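## Task

Take the lid resting at lid park LP1 and seat it completely on culture plate B38, which sits in nest N1. B38 must stay at its original spot, and the result must hold without the robot supporting anything. Finish by opening the gripper and pulling the hand away.

## Robot and tools

Robot: two arms, left_arm and right_arm, each ending in a parallel two-finger gripper. Either arm may do the job; the idle one can be parked out of the way. Keep the arms from colliding or shoving each other.

Scene frame (used in results): origin on the table surface midway between the arms, +x out across the table, +z up, and left_arm sits toward +y. The names left and right do not refer to image sides. Each state line gives end_effector_position in metres and end_effector_quat_wxyz per arm; printed positions can be slightly off, more so at long reach. end_effector_position is the spot between the pads when closed.

Gripper axes: fingers extend along the gripper's +z, and they open and close along its y. Closed fingertips stick out about 33 mm past the reported point, fully open about 9 mm. While closing, the tips travel roughly 24 mm farther outward, so leave clearance above any surface.

The 18-number row (all values in [-1, 1]), one row covering both arms: left dx, dy, dz, rx, ry, rz, left gripper position, force_limit, speed, then the same nine for right. dx..rz are an offset, not a pose: expressed in that gripper's own axes, measured from the gripper pose in the most recent result that showed it (or from the current pose if none yet, or for later calls in the same reply). Scale: 1.0 equals 0.6 m for dx, dy, dz and 180 degrees for the rotation vector rx, ry, rz. Zero offsets mean go back to that reference pose, so they are not a pause. Finger numbers: position +1 is fully open (140 mm), about -0.8 is pads touching, -1 closes until blocked. force_limit maps about -1 to 14 N, 0 to 60 N, +1 to 107 N. speed maps about -1 to 30 mm/s, 0 to 140, +1 to 250. To keep a gripper unchanged, repeat its previous three numbers; a 0 is itself a command.

Tools:
- execute_actions: {"actions": [...], "pictures": bool}. An empty list just reports state. One action {"rows": [[18 numbers]...], "steps": n} with 1 to 15 rows and up to 15 steps at 1/30 s; each row is an offset from the same reference, not from the previous row, and the final row repeats to fill steps. A wait {"steps": n} up to 300 counts from the last result. A rejected call sends nothing.
- move: {"target": [18 numbers], "speed": m/s 0.002 to 0.5, default 0.25; rotation capped at twice that in rad/s}. Each gripper follows a straight path to its offset target; paths finish together in 0.5 to 10 s and get cut off at 10 s. Finger numbers are sent at the start. Paths do not avoid obstacles or the other arm. Its extra line reports the ending (done, off_target, moving, held, fault) and limits: paced means the pose was clipped, held means a check blocked steps (the arm may then surge). Distance to target is also given.
- wait: {"seconds": 0 to 10}, sends nothing new.
- zoom_image: {"camera": one of cam_head_left, cam_head_right, cam_high, cam_low, cam_left_wrist, cam_right_wrist, "region": [x0, y0, x1, y1]} in pixels of that camera's 672x504 image, at most 504x504.
- finished_scene: {"scene": current scene number}; irreversible, grades the scene and loads the next task.

Control facts: each step the commanded pose is clipped to within 70 mm and 16 degrees of the measured pose, then solved by damped IK, favouring position over orientation. After an action an arm continues only to its last clipped pose, so check where it ended and send the remainder. A Hand target line shows the current drive goal. HELD marks steps blocked by the clearance check; a pose unreachable line names the affected arm. The simulation keeps running while you compose replies.

Gripping: close with position -1 and confirm object_status 2 (0 moving, 1 blocked while opening, 2 blocked while closing, 3 reached target or pads met). position_measured is in counts: 3 fully open, 230 pads touching. To squeeze harder while holding, raise force_limit and change position slightly (e.g. -1 to -0.98).

Forces: offsets are from measured poses, so repeating a small offset against something rigid does not press harder, but against something yielding it does. Faster moves and targets set deeper past contact push harder. A joint reaching its load limit (waist 35, shoulder 35, upper arm roll 32, elbow 30, forearm roll 12, wrist pitch 12, wrist roll 12 N m, held weight included) halts the arm for 10 s. Holding loads heats motors; MOTOR HOT warns, and overheating brakes the arm. Torque readings are offset and noisy.

Avoid: dropping or knocking items off the table (ends the scene), slamming the lid, shifting the plate, and leaving the lid held. Occasional disturbances may tug the held lid or nudge loose items. Lower the lid gently until seated, release, lift clear, then verify with cameras.

Each tool is called after "Emit:" in YAML: its name, and indented under it one key for each argument.

## Session

Emit:
execute_actions:
  actions: []

Scene clock: 0.00 s of 6000.00 s.
left_arm: end_effector_position=(+0.4529, +0.2085, +0.2248) position_measured=3 object_status=3 end_effector_quat_wxyz=(-0.017, +0.067, +0.997, +0.015) | right_arm: end_effector_position=(+0.4987, -0.3286, +0.4130) position_measured=3 object_status=3 end_effector_quat_wxyz=(-0.003, +0.920, -0.392, -0.010)
Joint positions: left_arm=[-0.345 -0.198  0.088 -2.271  0.048  2.036  1.498] | right_arm=[-0.004 -0.013 -0.007 -1.583  0.012  1.554 -0.779]
Joint velocities: left_arm=[-0.    -0.001 -0.    -0.    -0.001  0.     0.   ] | right_arm=[-0.001 -0.001  0.001 -0.001  0.001  0.    -0.   ]
Joint torques (N m, as the joint torque sensors report them, + toward a larger angle): no reading
External joint torques (N m, as the arm's controller estimates them; a push from outside toward a larger angle lowers the number): no reading
Hand target (left_arm): +0.453, +0.208, +0.225; -0.017, +0.067, +0.997, +0.015
Hand target (right_arm): +0.499, -0.329, +0.413; -0.003, +0.920, -0.392, -0.010

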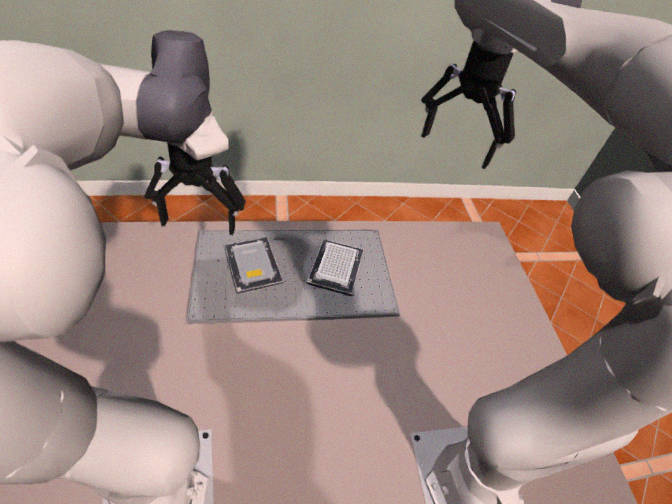

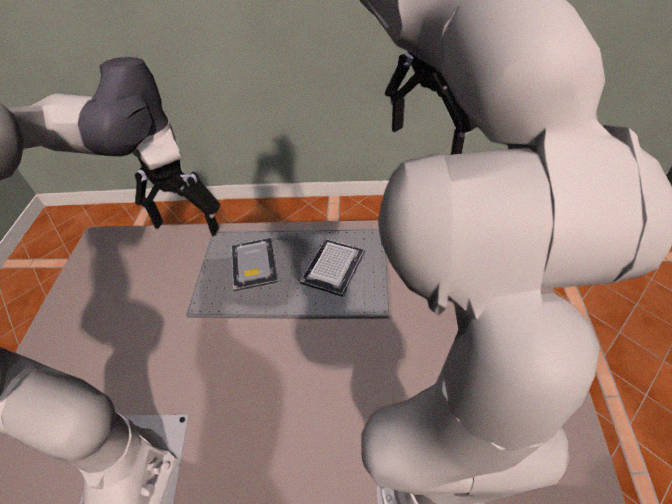

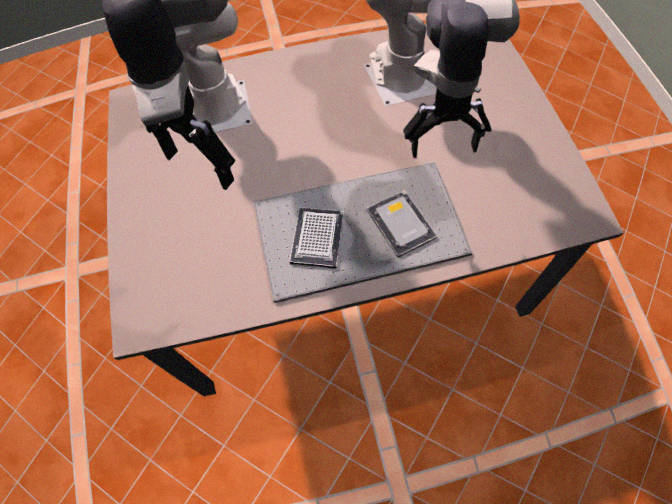

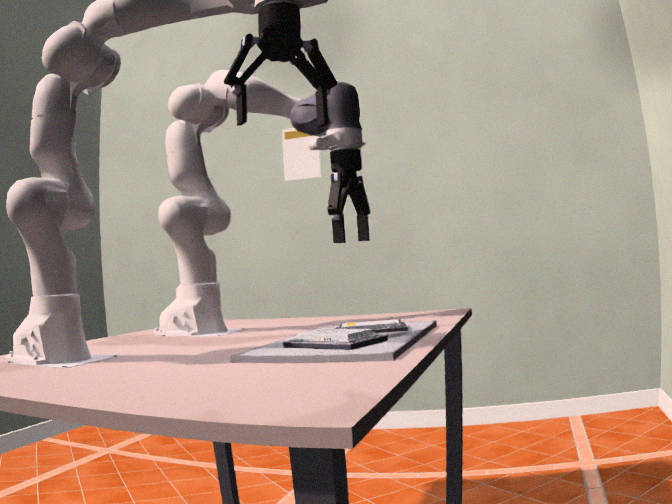

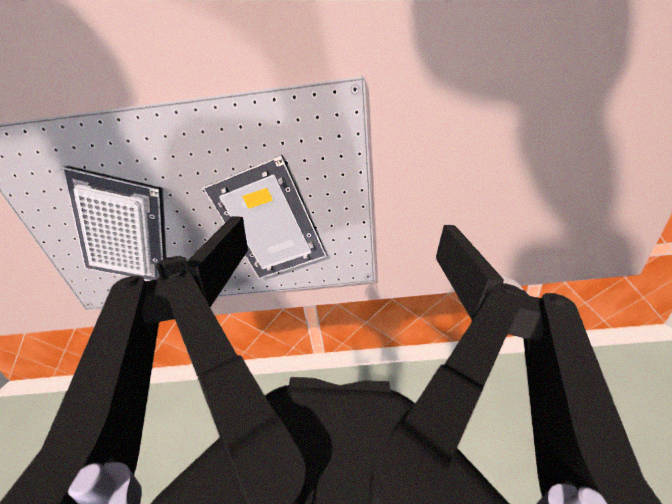

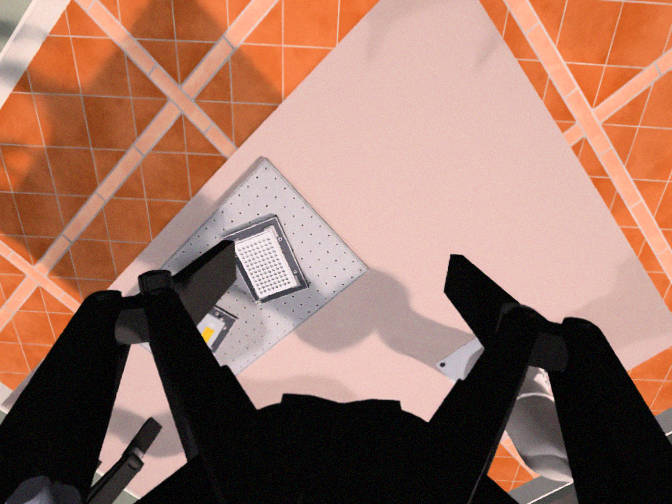

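Emit:
zoom_image:
  camera: "cam_left_wrist"
  region: [0, 70, 390, 320]

Emit:
zoom_image:
  camera: "cam_high"
  region: [250, 160, 480, 310]

Emit:
zoom_image:
  camera: "cam_low"
  region: [230, 300, 450, 370]

Emit:
zoom_image:
  camera: "cam_head_left"
  region: [180, 220, 410, 330]

Region (0, 70, 390, 320) of cam_left_wrist's 672x504 image, scaled by 1.292, with more detail than that image has; it fills the top 323 rows of this view, and the rest is white.

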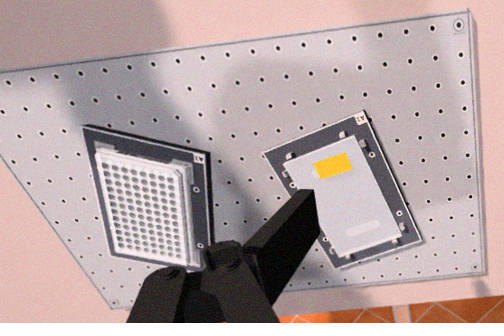

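Region (250, 160, 480, 310) of cam_high's 672x504 image, scaled by 2.191, with more detail than that image has; it fills the top 329 rows of this view, and the rest is white.

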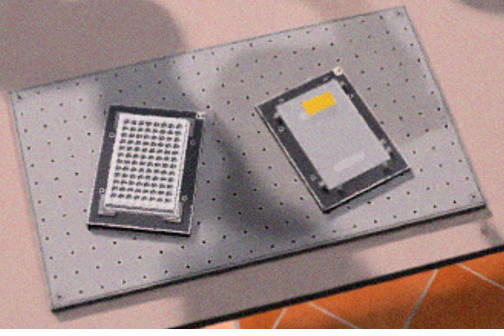

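Region (230, 300, 450, 370) of cam_low's 672x504 image, scaled by 2.291, with more detail than that image has; it fills the top 160 rows of this view, and the rest is white.

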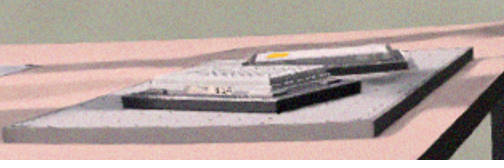

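Region (180, 220, 410, 330) of cam_head_left's 672x504 image, scaled by 2.191, with more detail than that image has; it fills the top 241 rows of this view, and the rest is white.

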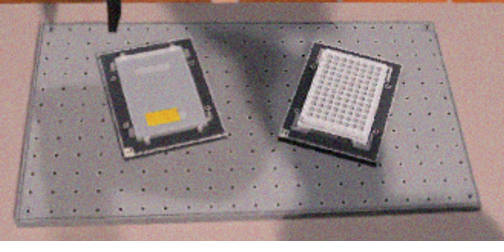

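Emit:
move:
  target: [-0.182,-0.14,0.04,0.0087,-0.0115,-0.126,1,0,0,0,0,0,0,0,0,1,0,0]

Scene clock: 18.73 s of 6000.00 s.
left_arm: end_effector_position=(+0.5470, +0.1093, +0.1956) position_measured=3 object_status=3 end_effector_quat_wxyz=(+0.003, -0.123, +0.992, +0.003) | right_arm: end_effector_position=(+0.4987, -0.3286, +0.4130) position_measured=3 object_status=3 end_effector_quat_wxyz=(-0.003, +0.920, -0.392, -0.010)
Joint positions: left_arm=[-0.415  0.133  0.033 -1.964  0.004  2.1    1.014] | right_arm=[-0.004 -0.013 -0.007 -1.583  0.012  1.554 -0.779]
Joint velocities: left_arm=[ 0.001 -0.    -0.001  0.     0.001 -0.001 -0.029] | right_arm=[-0.     0.     0.     0.     0.     0.    -0.001]
Joint torques (N m, as the joint torque sensors report them, + toward a larger angle): left_arm=[ -0.12 -34.64   1.55  24.28   1.11   2.08  -0.24] | right_arm=[ -0.1  -29.38  -0.59  24.87   0.8    2.65  -0.13]
External joint torques (N m, as the arm's controller estimates them; a push from outside toward a larger angle lowers the number): left_arm=[-0.2   1.17  1.23  0.65  0.41 -0.36 -0.24] | right_arm=[-0.13  1.58 -0.61  1.24 -0.06  0.16 -0.13]
Hand target (left_arm): +0.547, +0.110, +0.195; +0.003, -0.130, +0.992, +0.004
Hand target (right_arm): +0.499, -0.329, +0.413; -0.003, +0.920, -0.392, -0.010
Off the commanded pose (left_arm): 0.003 m, 1 deg.
Off the commanded pose (right_arm): 0.000 m, 0 deg.
After step 90, 13.90 s passed at rest.
move: done

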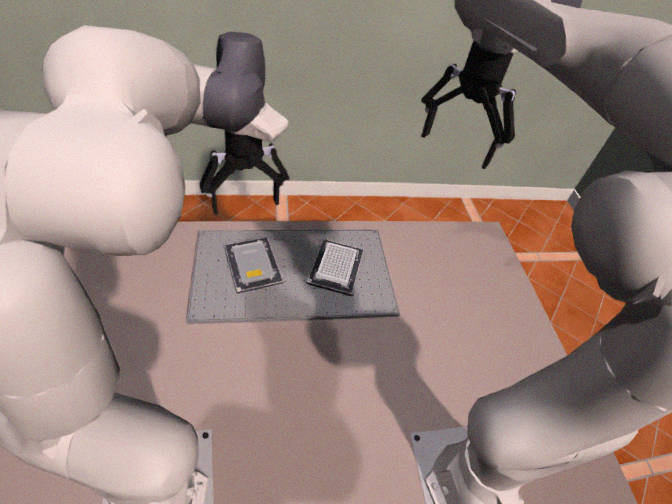

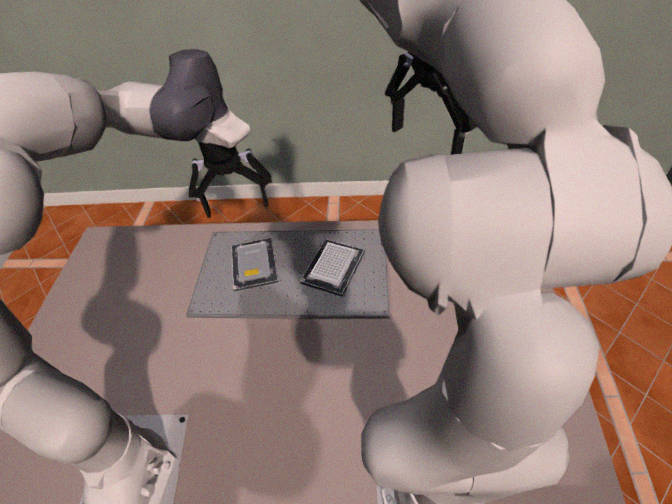

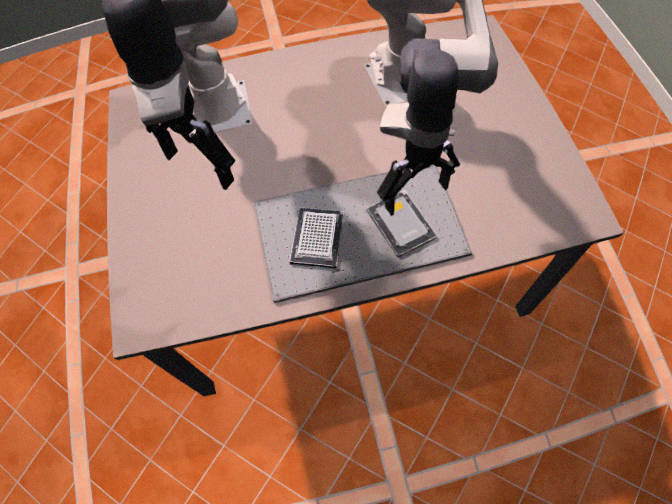

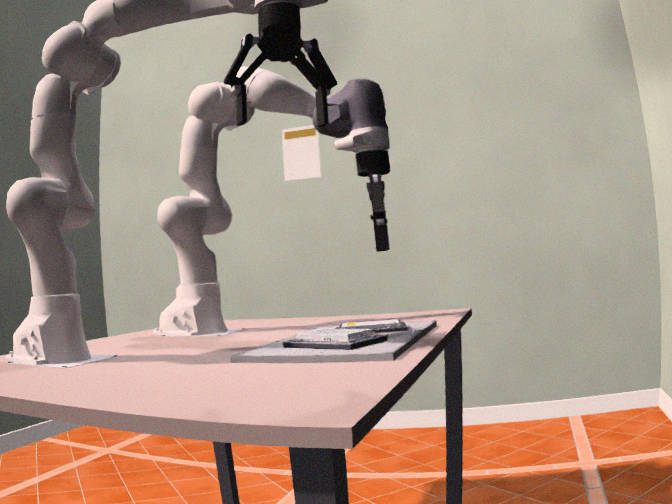

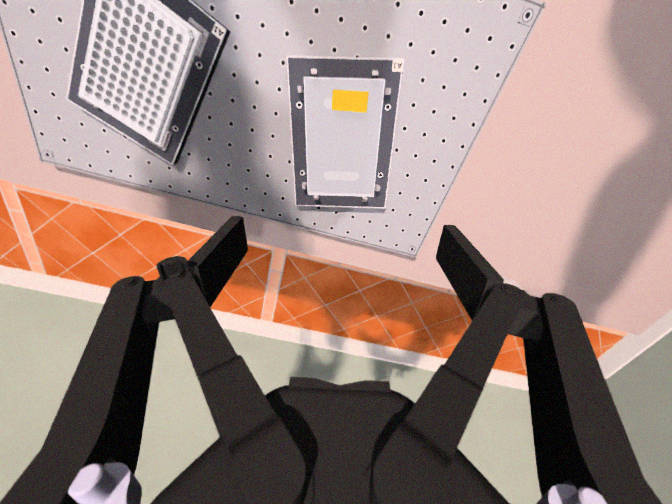

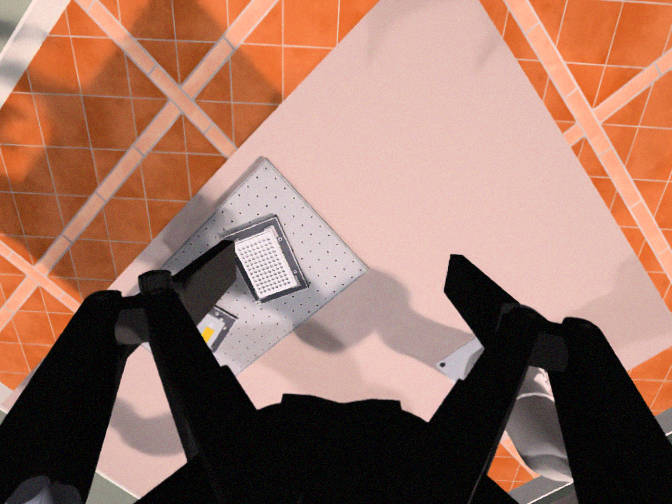

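Emit:
zoom_image:
  camera: "cam_left_wrist"
  region: [220, 40, 470, 260]

Emit:
zoom_image:
  camera: "cam_left_wrist"
  region: [50, 0, 250, 180]

Region (220, 40, 470, 260) of cam_left_wrist's 672x504 image, scaled by 2.016, with more detail than that image has; it fills the top 444 rows of this view, and the rest is white.

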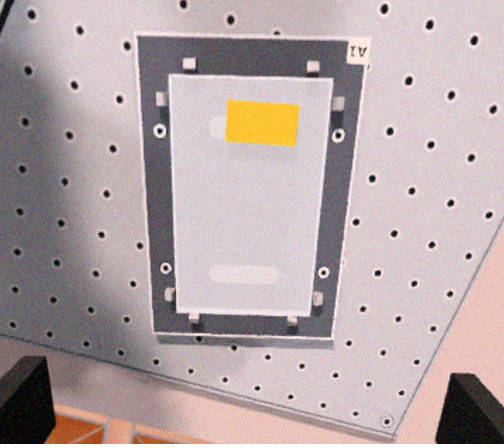

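Region (50, 0, 250, 180) of cam_left_wrist's 672x504 image, scaled by 2.520, with more detail than that image has; it fills the top 454 rows of this view, and the rest is white.

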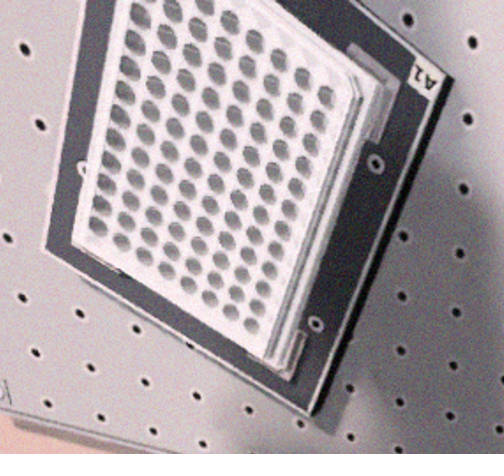

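Emit:
move:
  target: [0.02,0,0.16,0,0,0,1,0,0,0,0,0,0,0,0,1,0,0]
  speed: 0.2

Scene clock: 26.07 s of 6000.00 s.
left_arm: end_effector_position=(+0.5373, +0.1109, +0.0992) position_measured=3 object_status=3 end_effector_quat_wxyz=(+0.002, -0.125, +0.992, +0.005) | right_arm: end_effector_position=(+0.4987, -0.3286, +0.4130) position_measured=3 object_status=3 end_effector_quat_wxyz=(-0.003, +0.920, -0.392, -0.010)
Joint positions: left_arm=[-0.418  0.232  0.033 -2.096  0.004  2.327  1.005] | right_arm=[-0.004 -0.013 -0.007 -1.583  0.012  1.554 -0.779]
Joint velocities: left_arm=[ 0.     0.001  0.001 -0.    -0.001  0.012 -0.001] | right_arm=[ 0.002  0.     0.    -0.     0.001  0.    -0.   ]
Joint torques (N m, as the joint torque sensors report them, + toward a larger angle): left_arm=[ -0.71 -37.36   0.42  21.33   0.3    2.76  -0.07] | right_arm=[ -0.16 -29.23  -0.74  25.02   0.81   2.64  -0.13]
External joint torques (N m, as the arm's controller estimates them; a push from outside toward a larger angle lowers the number): left_arm=[-0.79 -0.08 -0.11 -0.49 -0.27  0.33 -0.07] | right_arm=[-0.34  1.62 -0.91  1.47 -0.06  0.16 -0.13]
Hand target (left_arm): +0.538, +0.109, +0.099; +0.004, -0.125, +0.992, +0.004
Hand target (right_arm): +0.499, -0.329, +0.413; -0.003, +0.920, -0.392, -0.010
Off the commanded pose (left_arm): 0.004 m, 0 deg.
Off the commanded pose (right_arm): 0.000 m, 0 deg.
After step 90, 3.17 s passed at rest.
move: off_target (left_arm)

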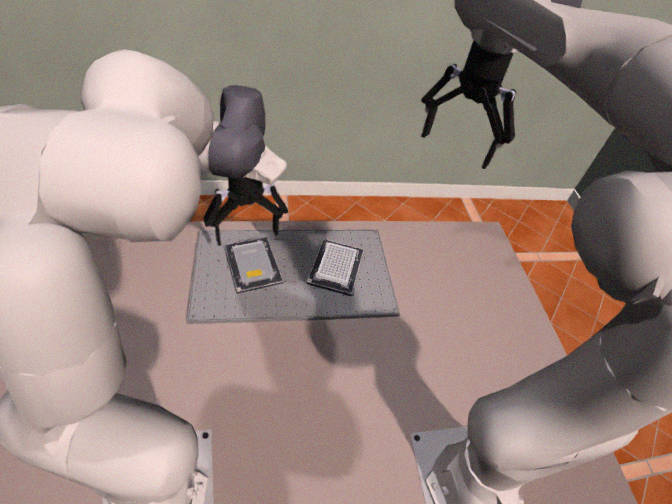

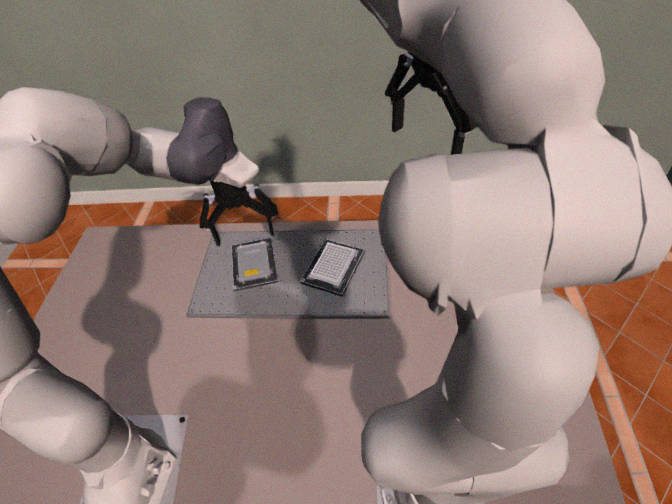

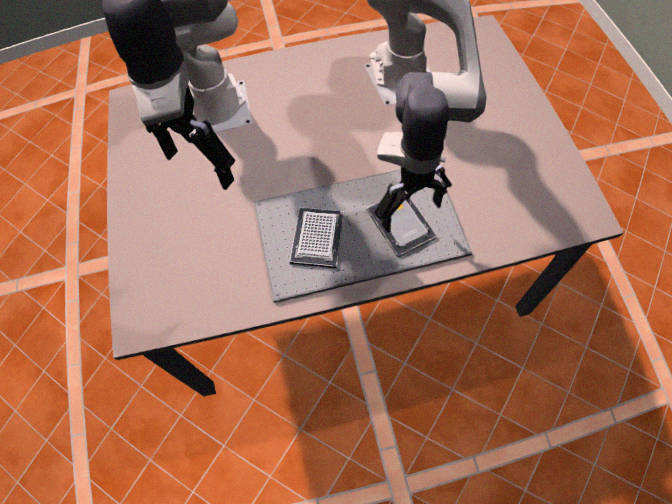

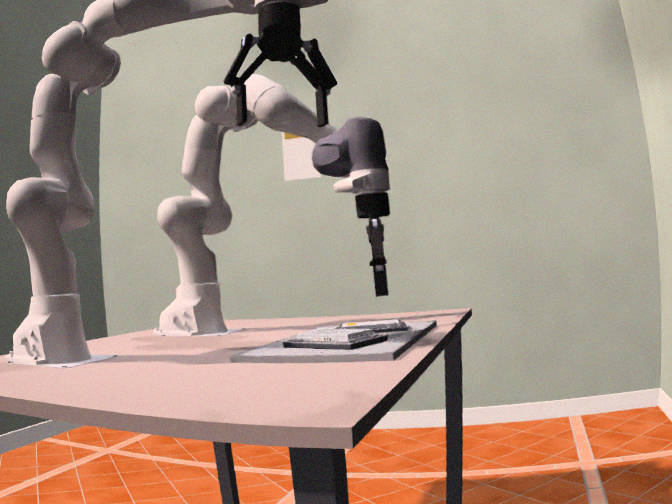

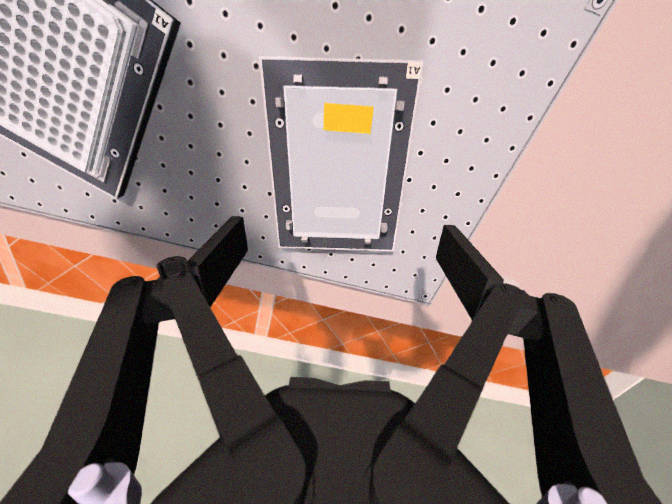

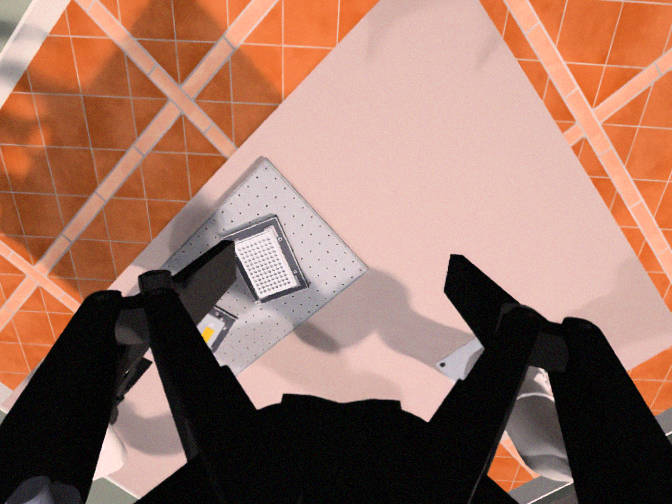

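Emit:
zoom_image:
  camera: "cam_left_wrist"
  region: [220, 50, 470, 270]

Emit:
zoom_image:
  camera: "cam_low"
  region: [270, 250, 450, 365]

Region (220, 50, 470, 270) of cam_left_wrist's 672x504 image, scaled by 2.016, with more detail than that image has; it fills the top 444 rows of this view, and the rest is white.

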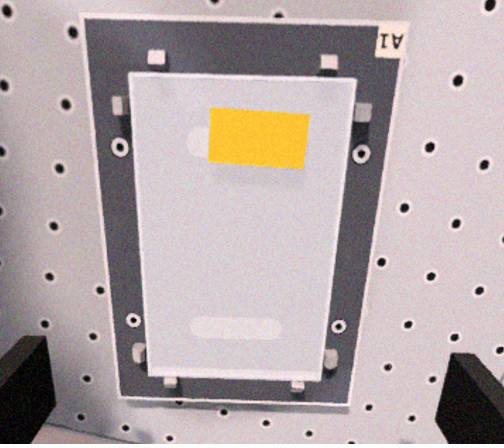

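Region (270, 250, 450, 365) of cam_low's 672x504 image, scaled by 2.800, with more detail than that image has; it fills the top 322 rows of this view, and the rest is white.

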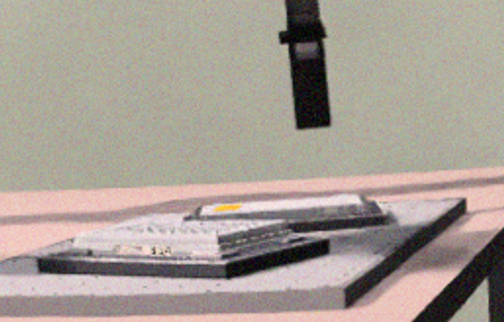

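Emit:
move:
  target: [0.037,-0.005,0.06,0,0,0,0.5,0,0,0,0,0,0,0,0,1,0,0]
  speed: 0.1

Scene clock: 36.53 s of 6000.00 s.
left_arm: end_effector_position=(+0.5170, +0.1042, +0.0631) position_measured=66 object_status=3 end_effector_quat_wxyz=(+0.001, -0.123, +0.992, +0.005) | right_arm: end_effector_position=(+0.4987, -0.3286, +0.4130) position_measured=3 object_status=3 end_effector_quat_wxyz=(-0.003, +0.920, -0.392, -0.010)
Joint positions: left_arm=[-0.44   0.252  0.032 -2.176  0.004  2.425  0.986] | right_arm=[-0.004 -0.013 -0.007 -1.583  0.012  1.554 -0.779]
Joint velocities: left_arm=[-0.001  0.    -0.    -0.001 -0.     0.01  -0.008] | right_arm=[ 0.001 -0.001 -0.     0.    -0.001 -0.001 -0.001]
Joint torques (N m, as the joint torque sensors report them, + toward a larger angle): left_arm=[ -0.34 -36.9    2.12  19.35   0.89   2.8   -0.27] | right_arm=[ -0.07 -29.63  -0.76  25.15   0.79   2.61  -0.13]
External joint torques (N m, as the arm's controller estimates them; a push from outside toward a larger angle lowers the number): left_arm=[-0.28 -0.15  1.7  -1.31  0.37  0.38 -0.27] | right_arm=[-0.15  1.41 -0.83  1.48 -0.08  0.12 -0.13]
Hand target (left_arm): +0.517, +0.104, +0.063; +0.002, -0.126, +0.992, +0.006
Hand target (right_arm): +0.499, -0.329, +0.413; -0.003, +0.920, -0.392, -0.010
Off the commanded pose (left_arm): 0.001 m, 0 deg.
Off the commanded pose (right_arm): 0.000 m, 0 deg.
After step 90, 6.47 s passed at rest.
move: done

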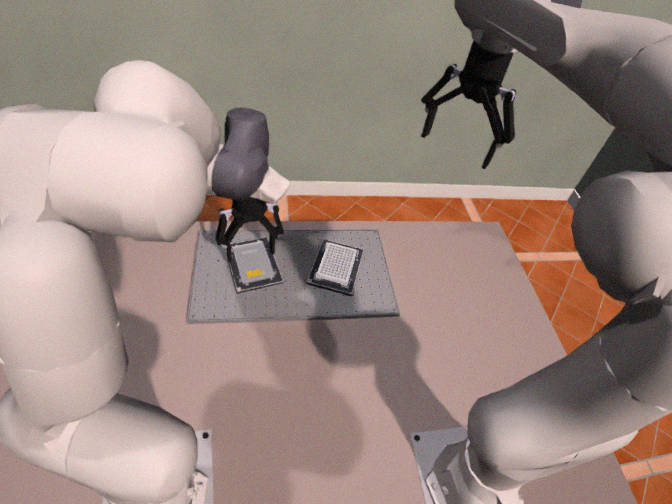

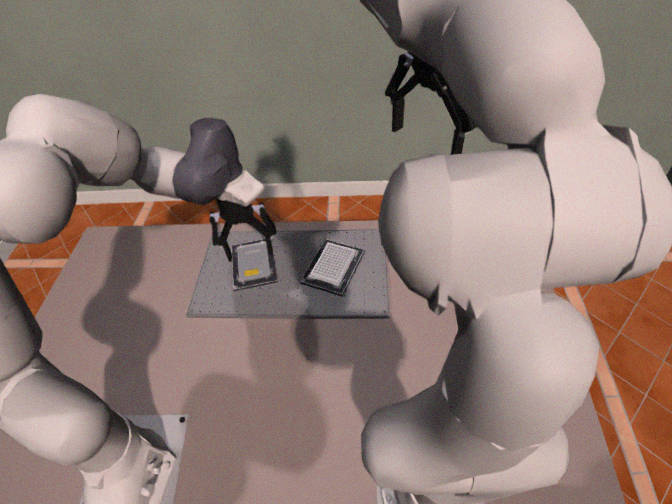

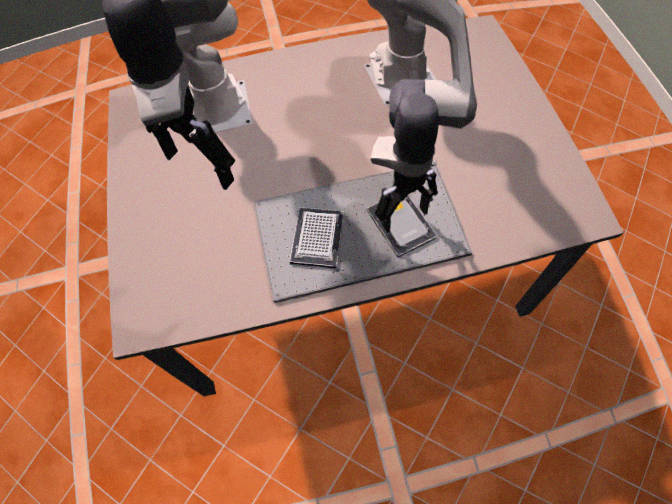

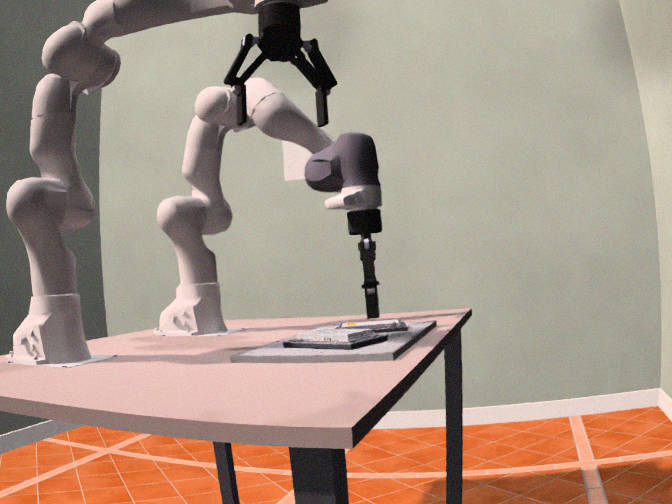

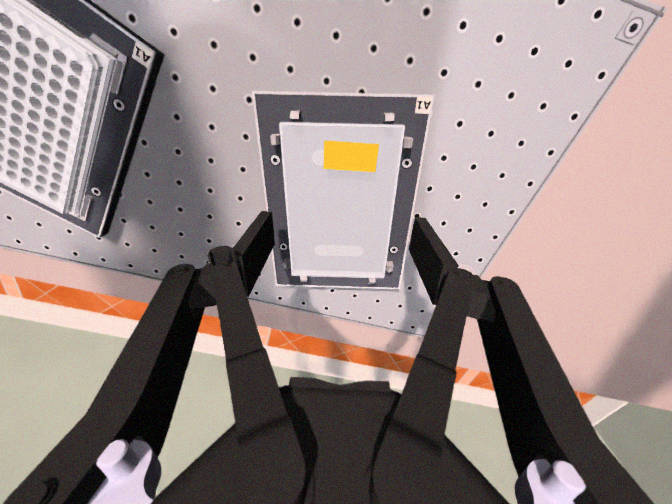

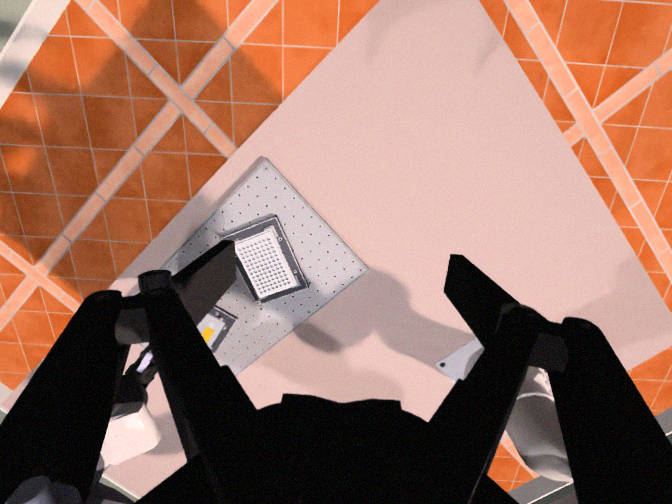

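Emit:
zoom_image:
  camera: "cam_left_wrist"
  region: [230, 80, 460, 300]

Emit:
zoom_image:
  camera: "cam_low"
  region: [320, 280, 430, 345]

Region (230, 80, 460, 300) of cam_left_wrist's 672x504 image, scaled by 2.191, with more detail than that image has; it fills the top 482 rows of this view, and the rest is white.

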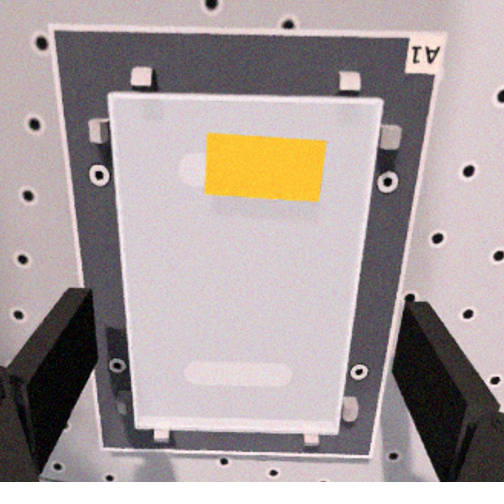

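Region (320, 280, 430, 345) of cam_low's 672x504 image, scaled by 4.582, with more detail than that image has; it fills the top 298 rows of this view, and the rest is white.

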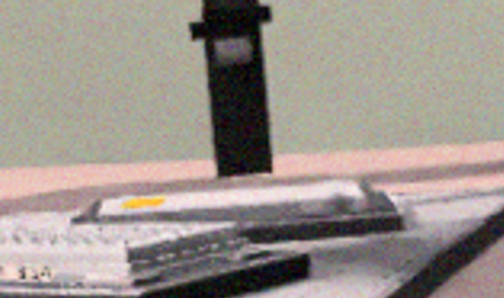

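Emit:
move:
  target: [0.005,-0.007,0.027,0,0,-0.006,0.42,0,0,0,0,0,0,0,0,1,0,0]
  speed: 0.04

Emit:
zoom_image:
  camera: "cam_left_wrist"
  region: [230, 90, 460, 310]

Emit:
zoom_image:
  camera: "cam_low"
  region: [320, 280, 430, 345]

Scene clock: 47.40 s of 6000.00 s.
left_arm: end_effector_position=(+0.5151, +0.1003, +0.0476) position_measured=76 object_status=3 end_effector_quat_wxyz=(+0.000, -0.128, +0.992, +0.006) | right_arm: end_effector_position=(+0.4987, -0.3286, +0.4130) position_measured=3 object_status=3 end_effector_quat_wxyz=(-0.003, +0.920, -0.392, -0.010)
Joint positions: left_arm=[-0.448  0.282  0.032 -2.18   0.004  2.457  0.968] | right_arm=[-0.004 -0.013 -0.007 -1.583  0.012  1.554 -0.779]
Joint velocities: left_arm=[-0.001 -0.     0.     0.001 -0.001  0.014 -0.015] | right_arm=[ 0.    -0.001 -0.    -0.     0.    -0.     0.   ]
Joint torques (N m, as the joint torque sensors report them, + toward a larger angle): left_arm=[ -0.51 -36.65   1.96  19.2    0.12   2.66  -0.26] | right_arm=[ -0.28 -29.53  -0.76  24.83   0.78   2.67  -0.15]
External joint torques (N m, as the arm's controller estimates them; a push from outside toward a larger angle lowers the number): left_arm=[-0.56  0.65  1.37 -1.1  -0.38  0.24 -0.26] | right_arm=[-0.31  1.52 -0.78  1.16 -0.08  0.18 -0.15]
Hand target (left_arm): +0.515, +0.100, +0.047; +0.001, -0.133, +0.991, +0.006
Hand target (right_arm): +0.499, -0.329, +0.413; -0.003, +0.920, -0.392, -0.010
Off the commanded pose (left_arm): 0.001 m, 1 deg.
Off the commanded pose (right_arm): 0.000 m, 0 deg.
After step 90, 7.10 s passed at rest.
move: done

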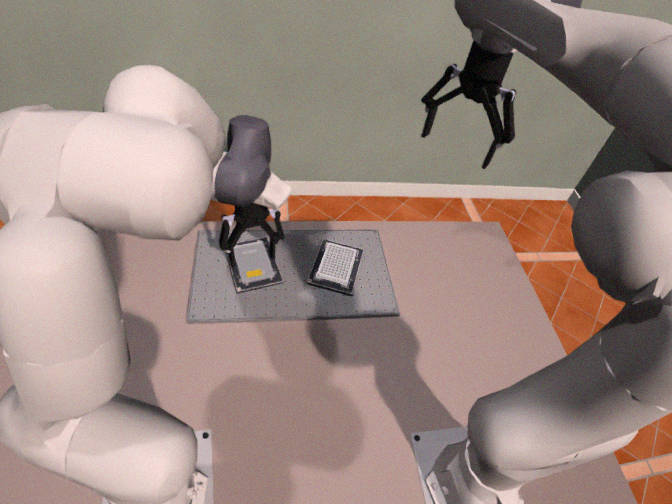

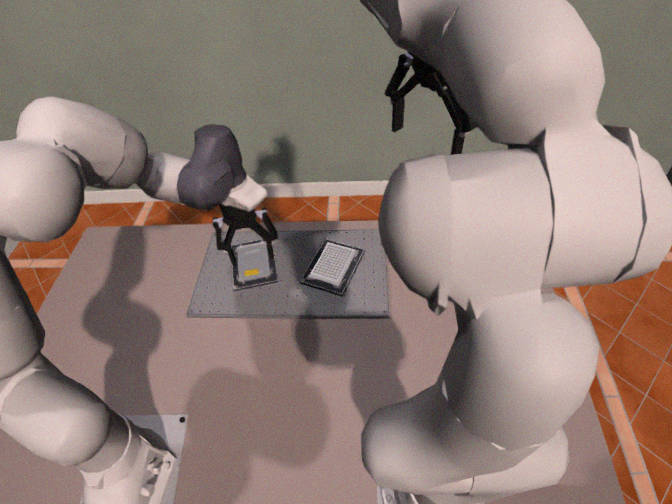

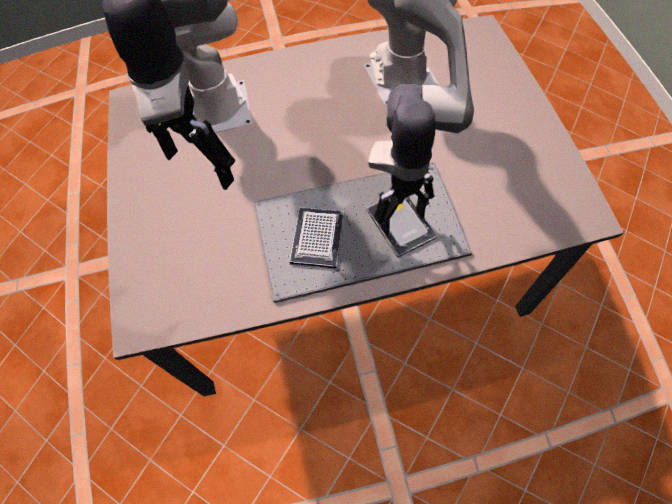

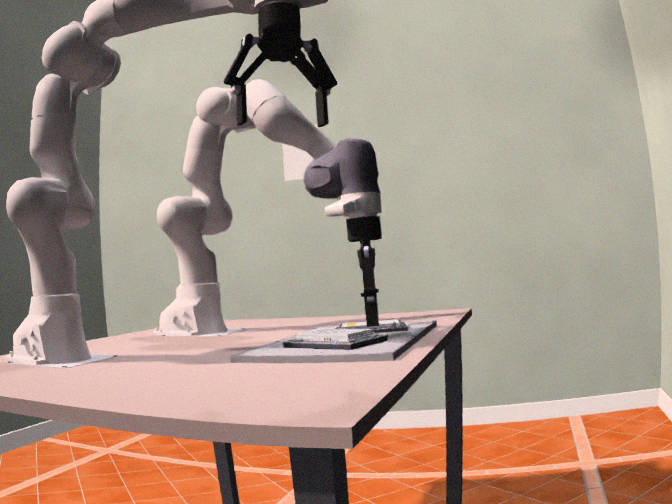

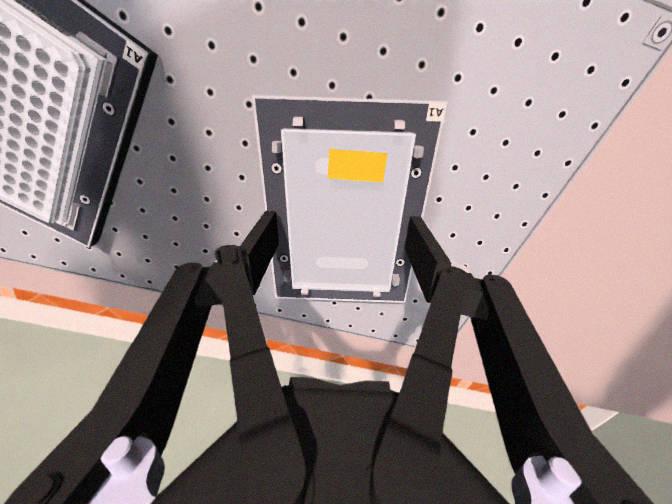

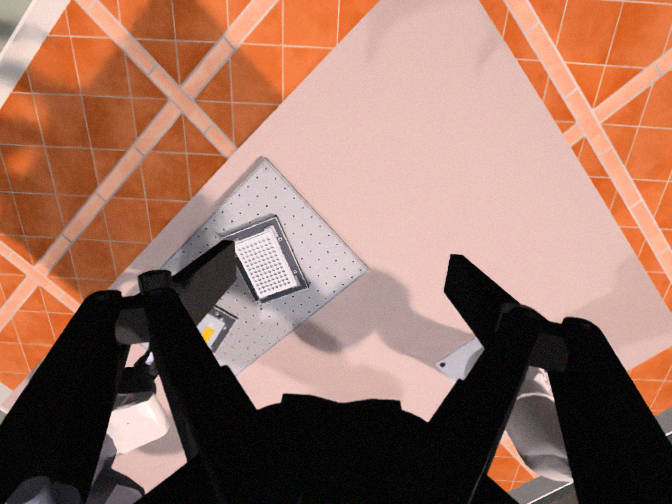

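Region (230, 90, 460, 310) of cam_left_wrist's 672x504 image, scaled by 2.191, with more detail than that image has; it fills the top 482 rows of this view, and the rest is white.

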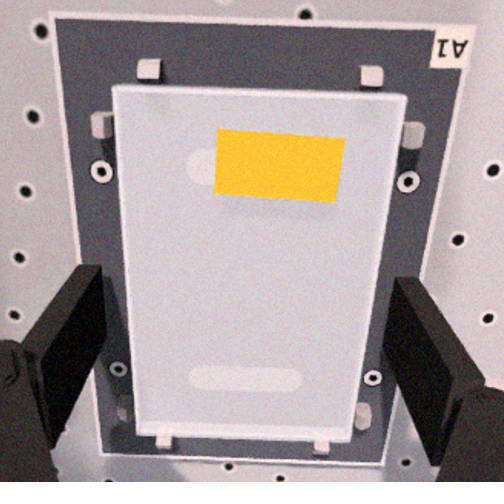

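Region (320, 280, 430, 345) of cam_low's 672x504 image, scaled by 4.582, with more detail than that image has; it fills the top 298 rows of this view, and the rest is white.

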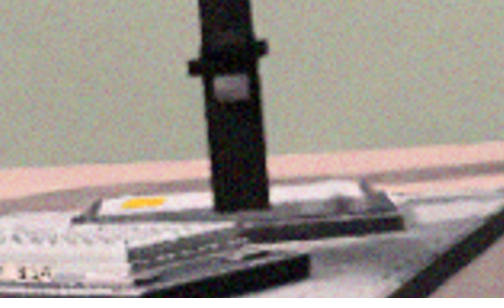

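Emit:
move:
  target: [0.010,0.002,0.002,0,0,-0.003,0.34,0,-0.5,0,0,0,0,0,0,1,0,0]
  speed: 0.03

Emit:
zoom_image:
  camera: "cam_left_wrist"
  region: [230, 90, 460, 310]

Emit:
zoom_image:
  camera: "cam_low"
  region: [340, 305, 420, 340]

Scene clock: 53.27 s of 6000.00 s.
left_arm: end_effector_position=(+0.5089, +0.1007, +0.0459) position_measured=86 object_status=3 end_effector_quat_wxyz=(-0.001, -0.131, +0.991, +0.007) | right_arm: end_effector_position=(+0.4987, -0.3286, +0.4130) position_measured=3 object_status=3 end_effector_quat_wxyz=(-0.003, +0.920, -0.392, -0.010)
Joint positions: left_arm=[-0.451  0.273  0.032 -2.2    0.004  2.464  0.96 ] | right_arm=[-0.004 -0.013 -0.007 -1.583  0.012  1.554 -0.779]
Joint velocities: left_arm=[-0.002 -0.002  0.    -0.002 -0.     0.004 -0.005] | right_arm=[ 0.    -0.002  0.001  0.001 -0.001  0.     0.001]
Joint torques (N m, as the joint torque sensors report them, + toward a larger angle): left_arm=[ -1.01 -37.94   1.53  18.12   0.57   2.76  -0.23] | right_arm=[ -0.11 -29.46  -0.67  25.02   0.81   2.62  -0.14]
External joint torques (N m, as the arm's controller estimates them; a push from outside toward a larger angle lowers the number): left_arm=[-1.02 -1.07  1.   -2.03  0.08  0.34 -0.23] | right_arm=[-0.12  1.69 -0.67  1.27 -0.06  0.12 -0.14]
Hand target (left_arm): +0.509, +0.100, +0.046; +0.000, -0.133, +0.991, +0.006
Hand target (right_arm): +0.499, -0.329, +0.413; -0.003, +0.920, -0.392, -0.010
Off the commanded pose (left_arm): 0.001 m, 0 deg.
Off the commanded pose (right_arm): 0.000 m, 0 deg.
After step 90, 2.17 s passed at rest.
move: done

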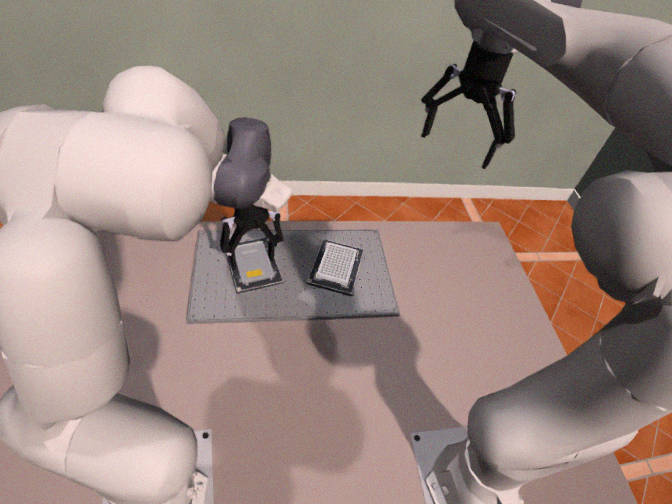

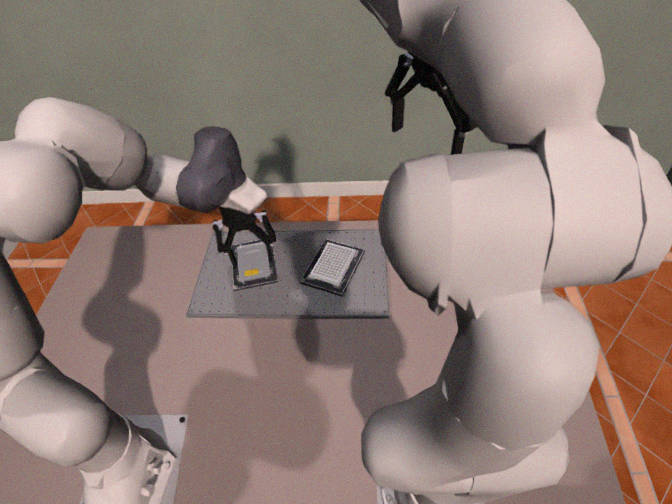

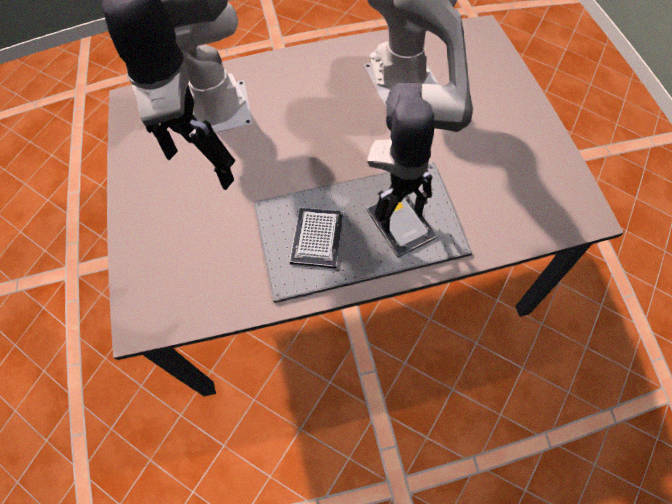

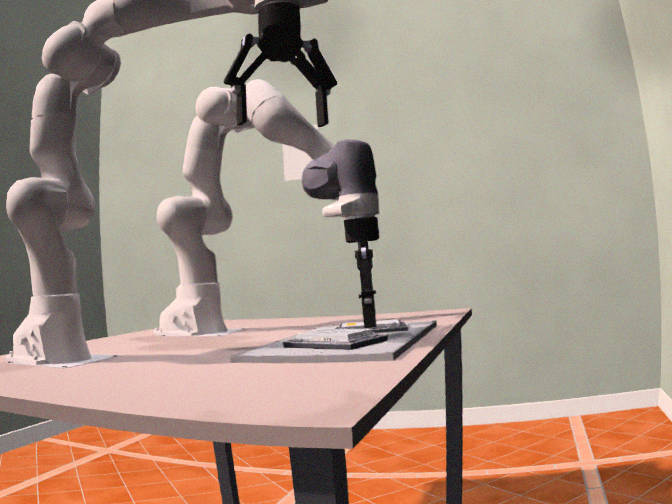

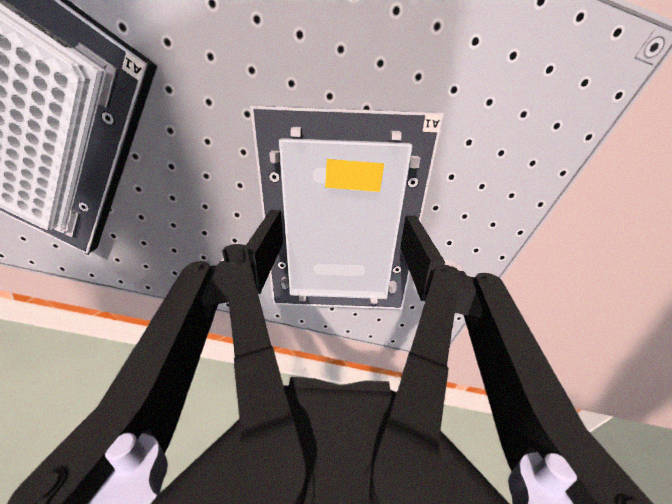

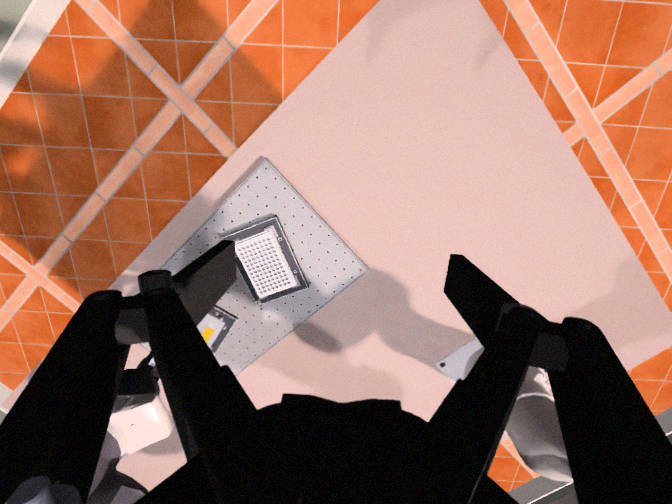

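Region (230, 90, 460, 310) of cam_left_wrist's 672x504 image, scaled by 2.191, with more detail than that image has; it fills the top 482 rows of this view, and the rest is white.

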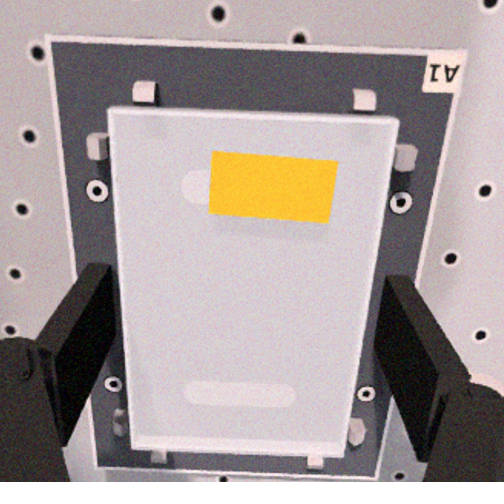

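Region (340, 305, 420, 340) of cam_low's 672x504 image, scaled by 6.300, with more detail than that image has; it fills the top 220 rows of this view, and the rest is white.

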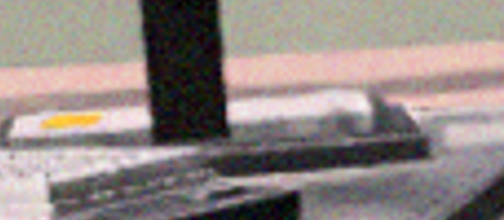

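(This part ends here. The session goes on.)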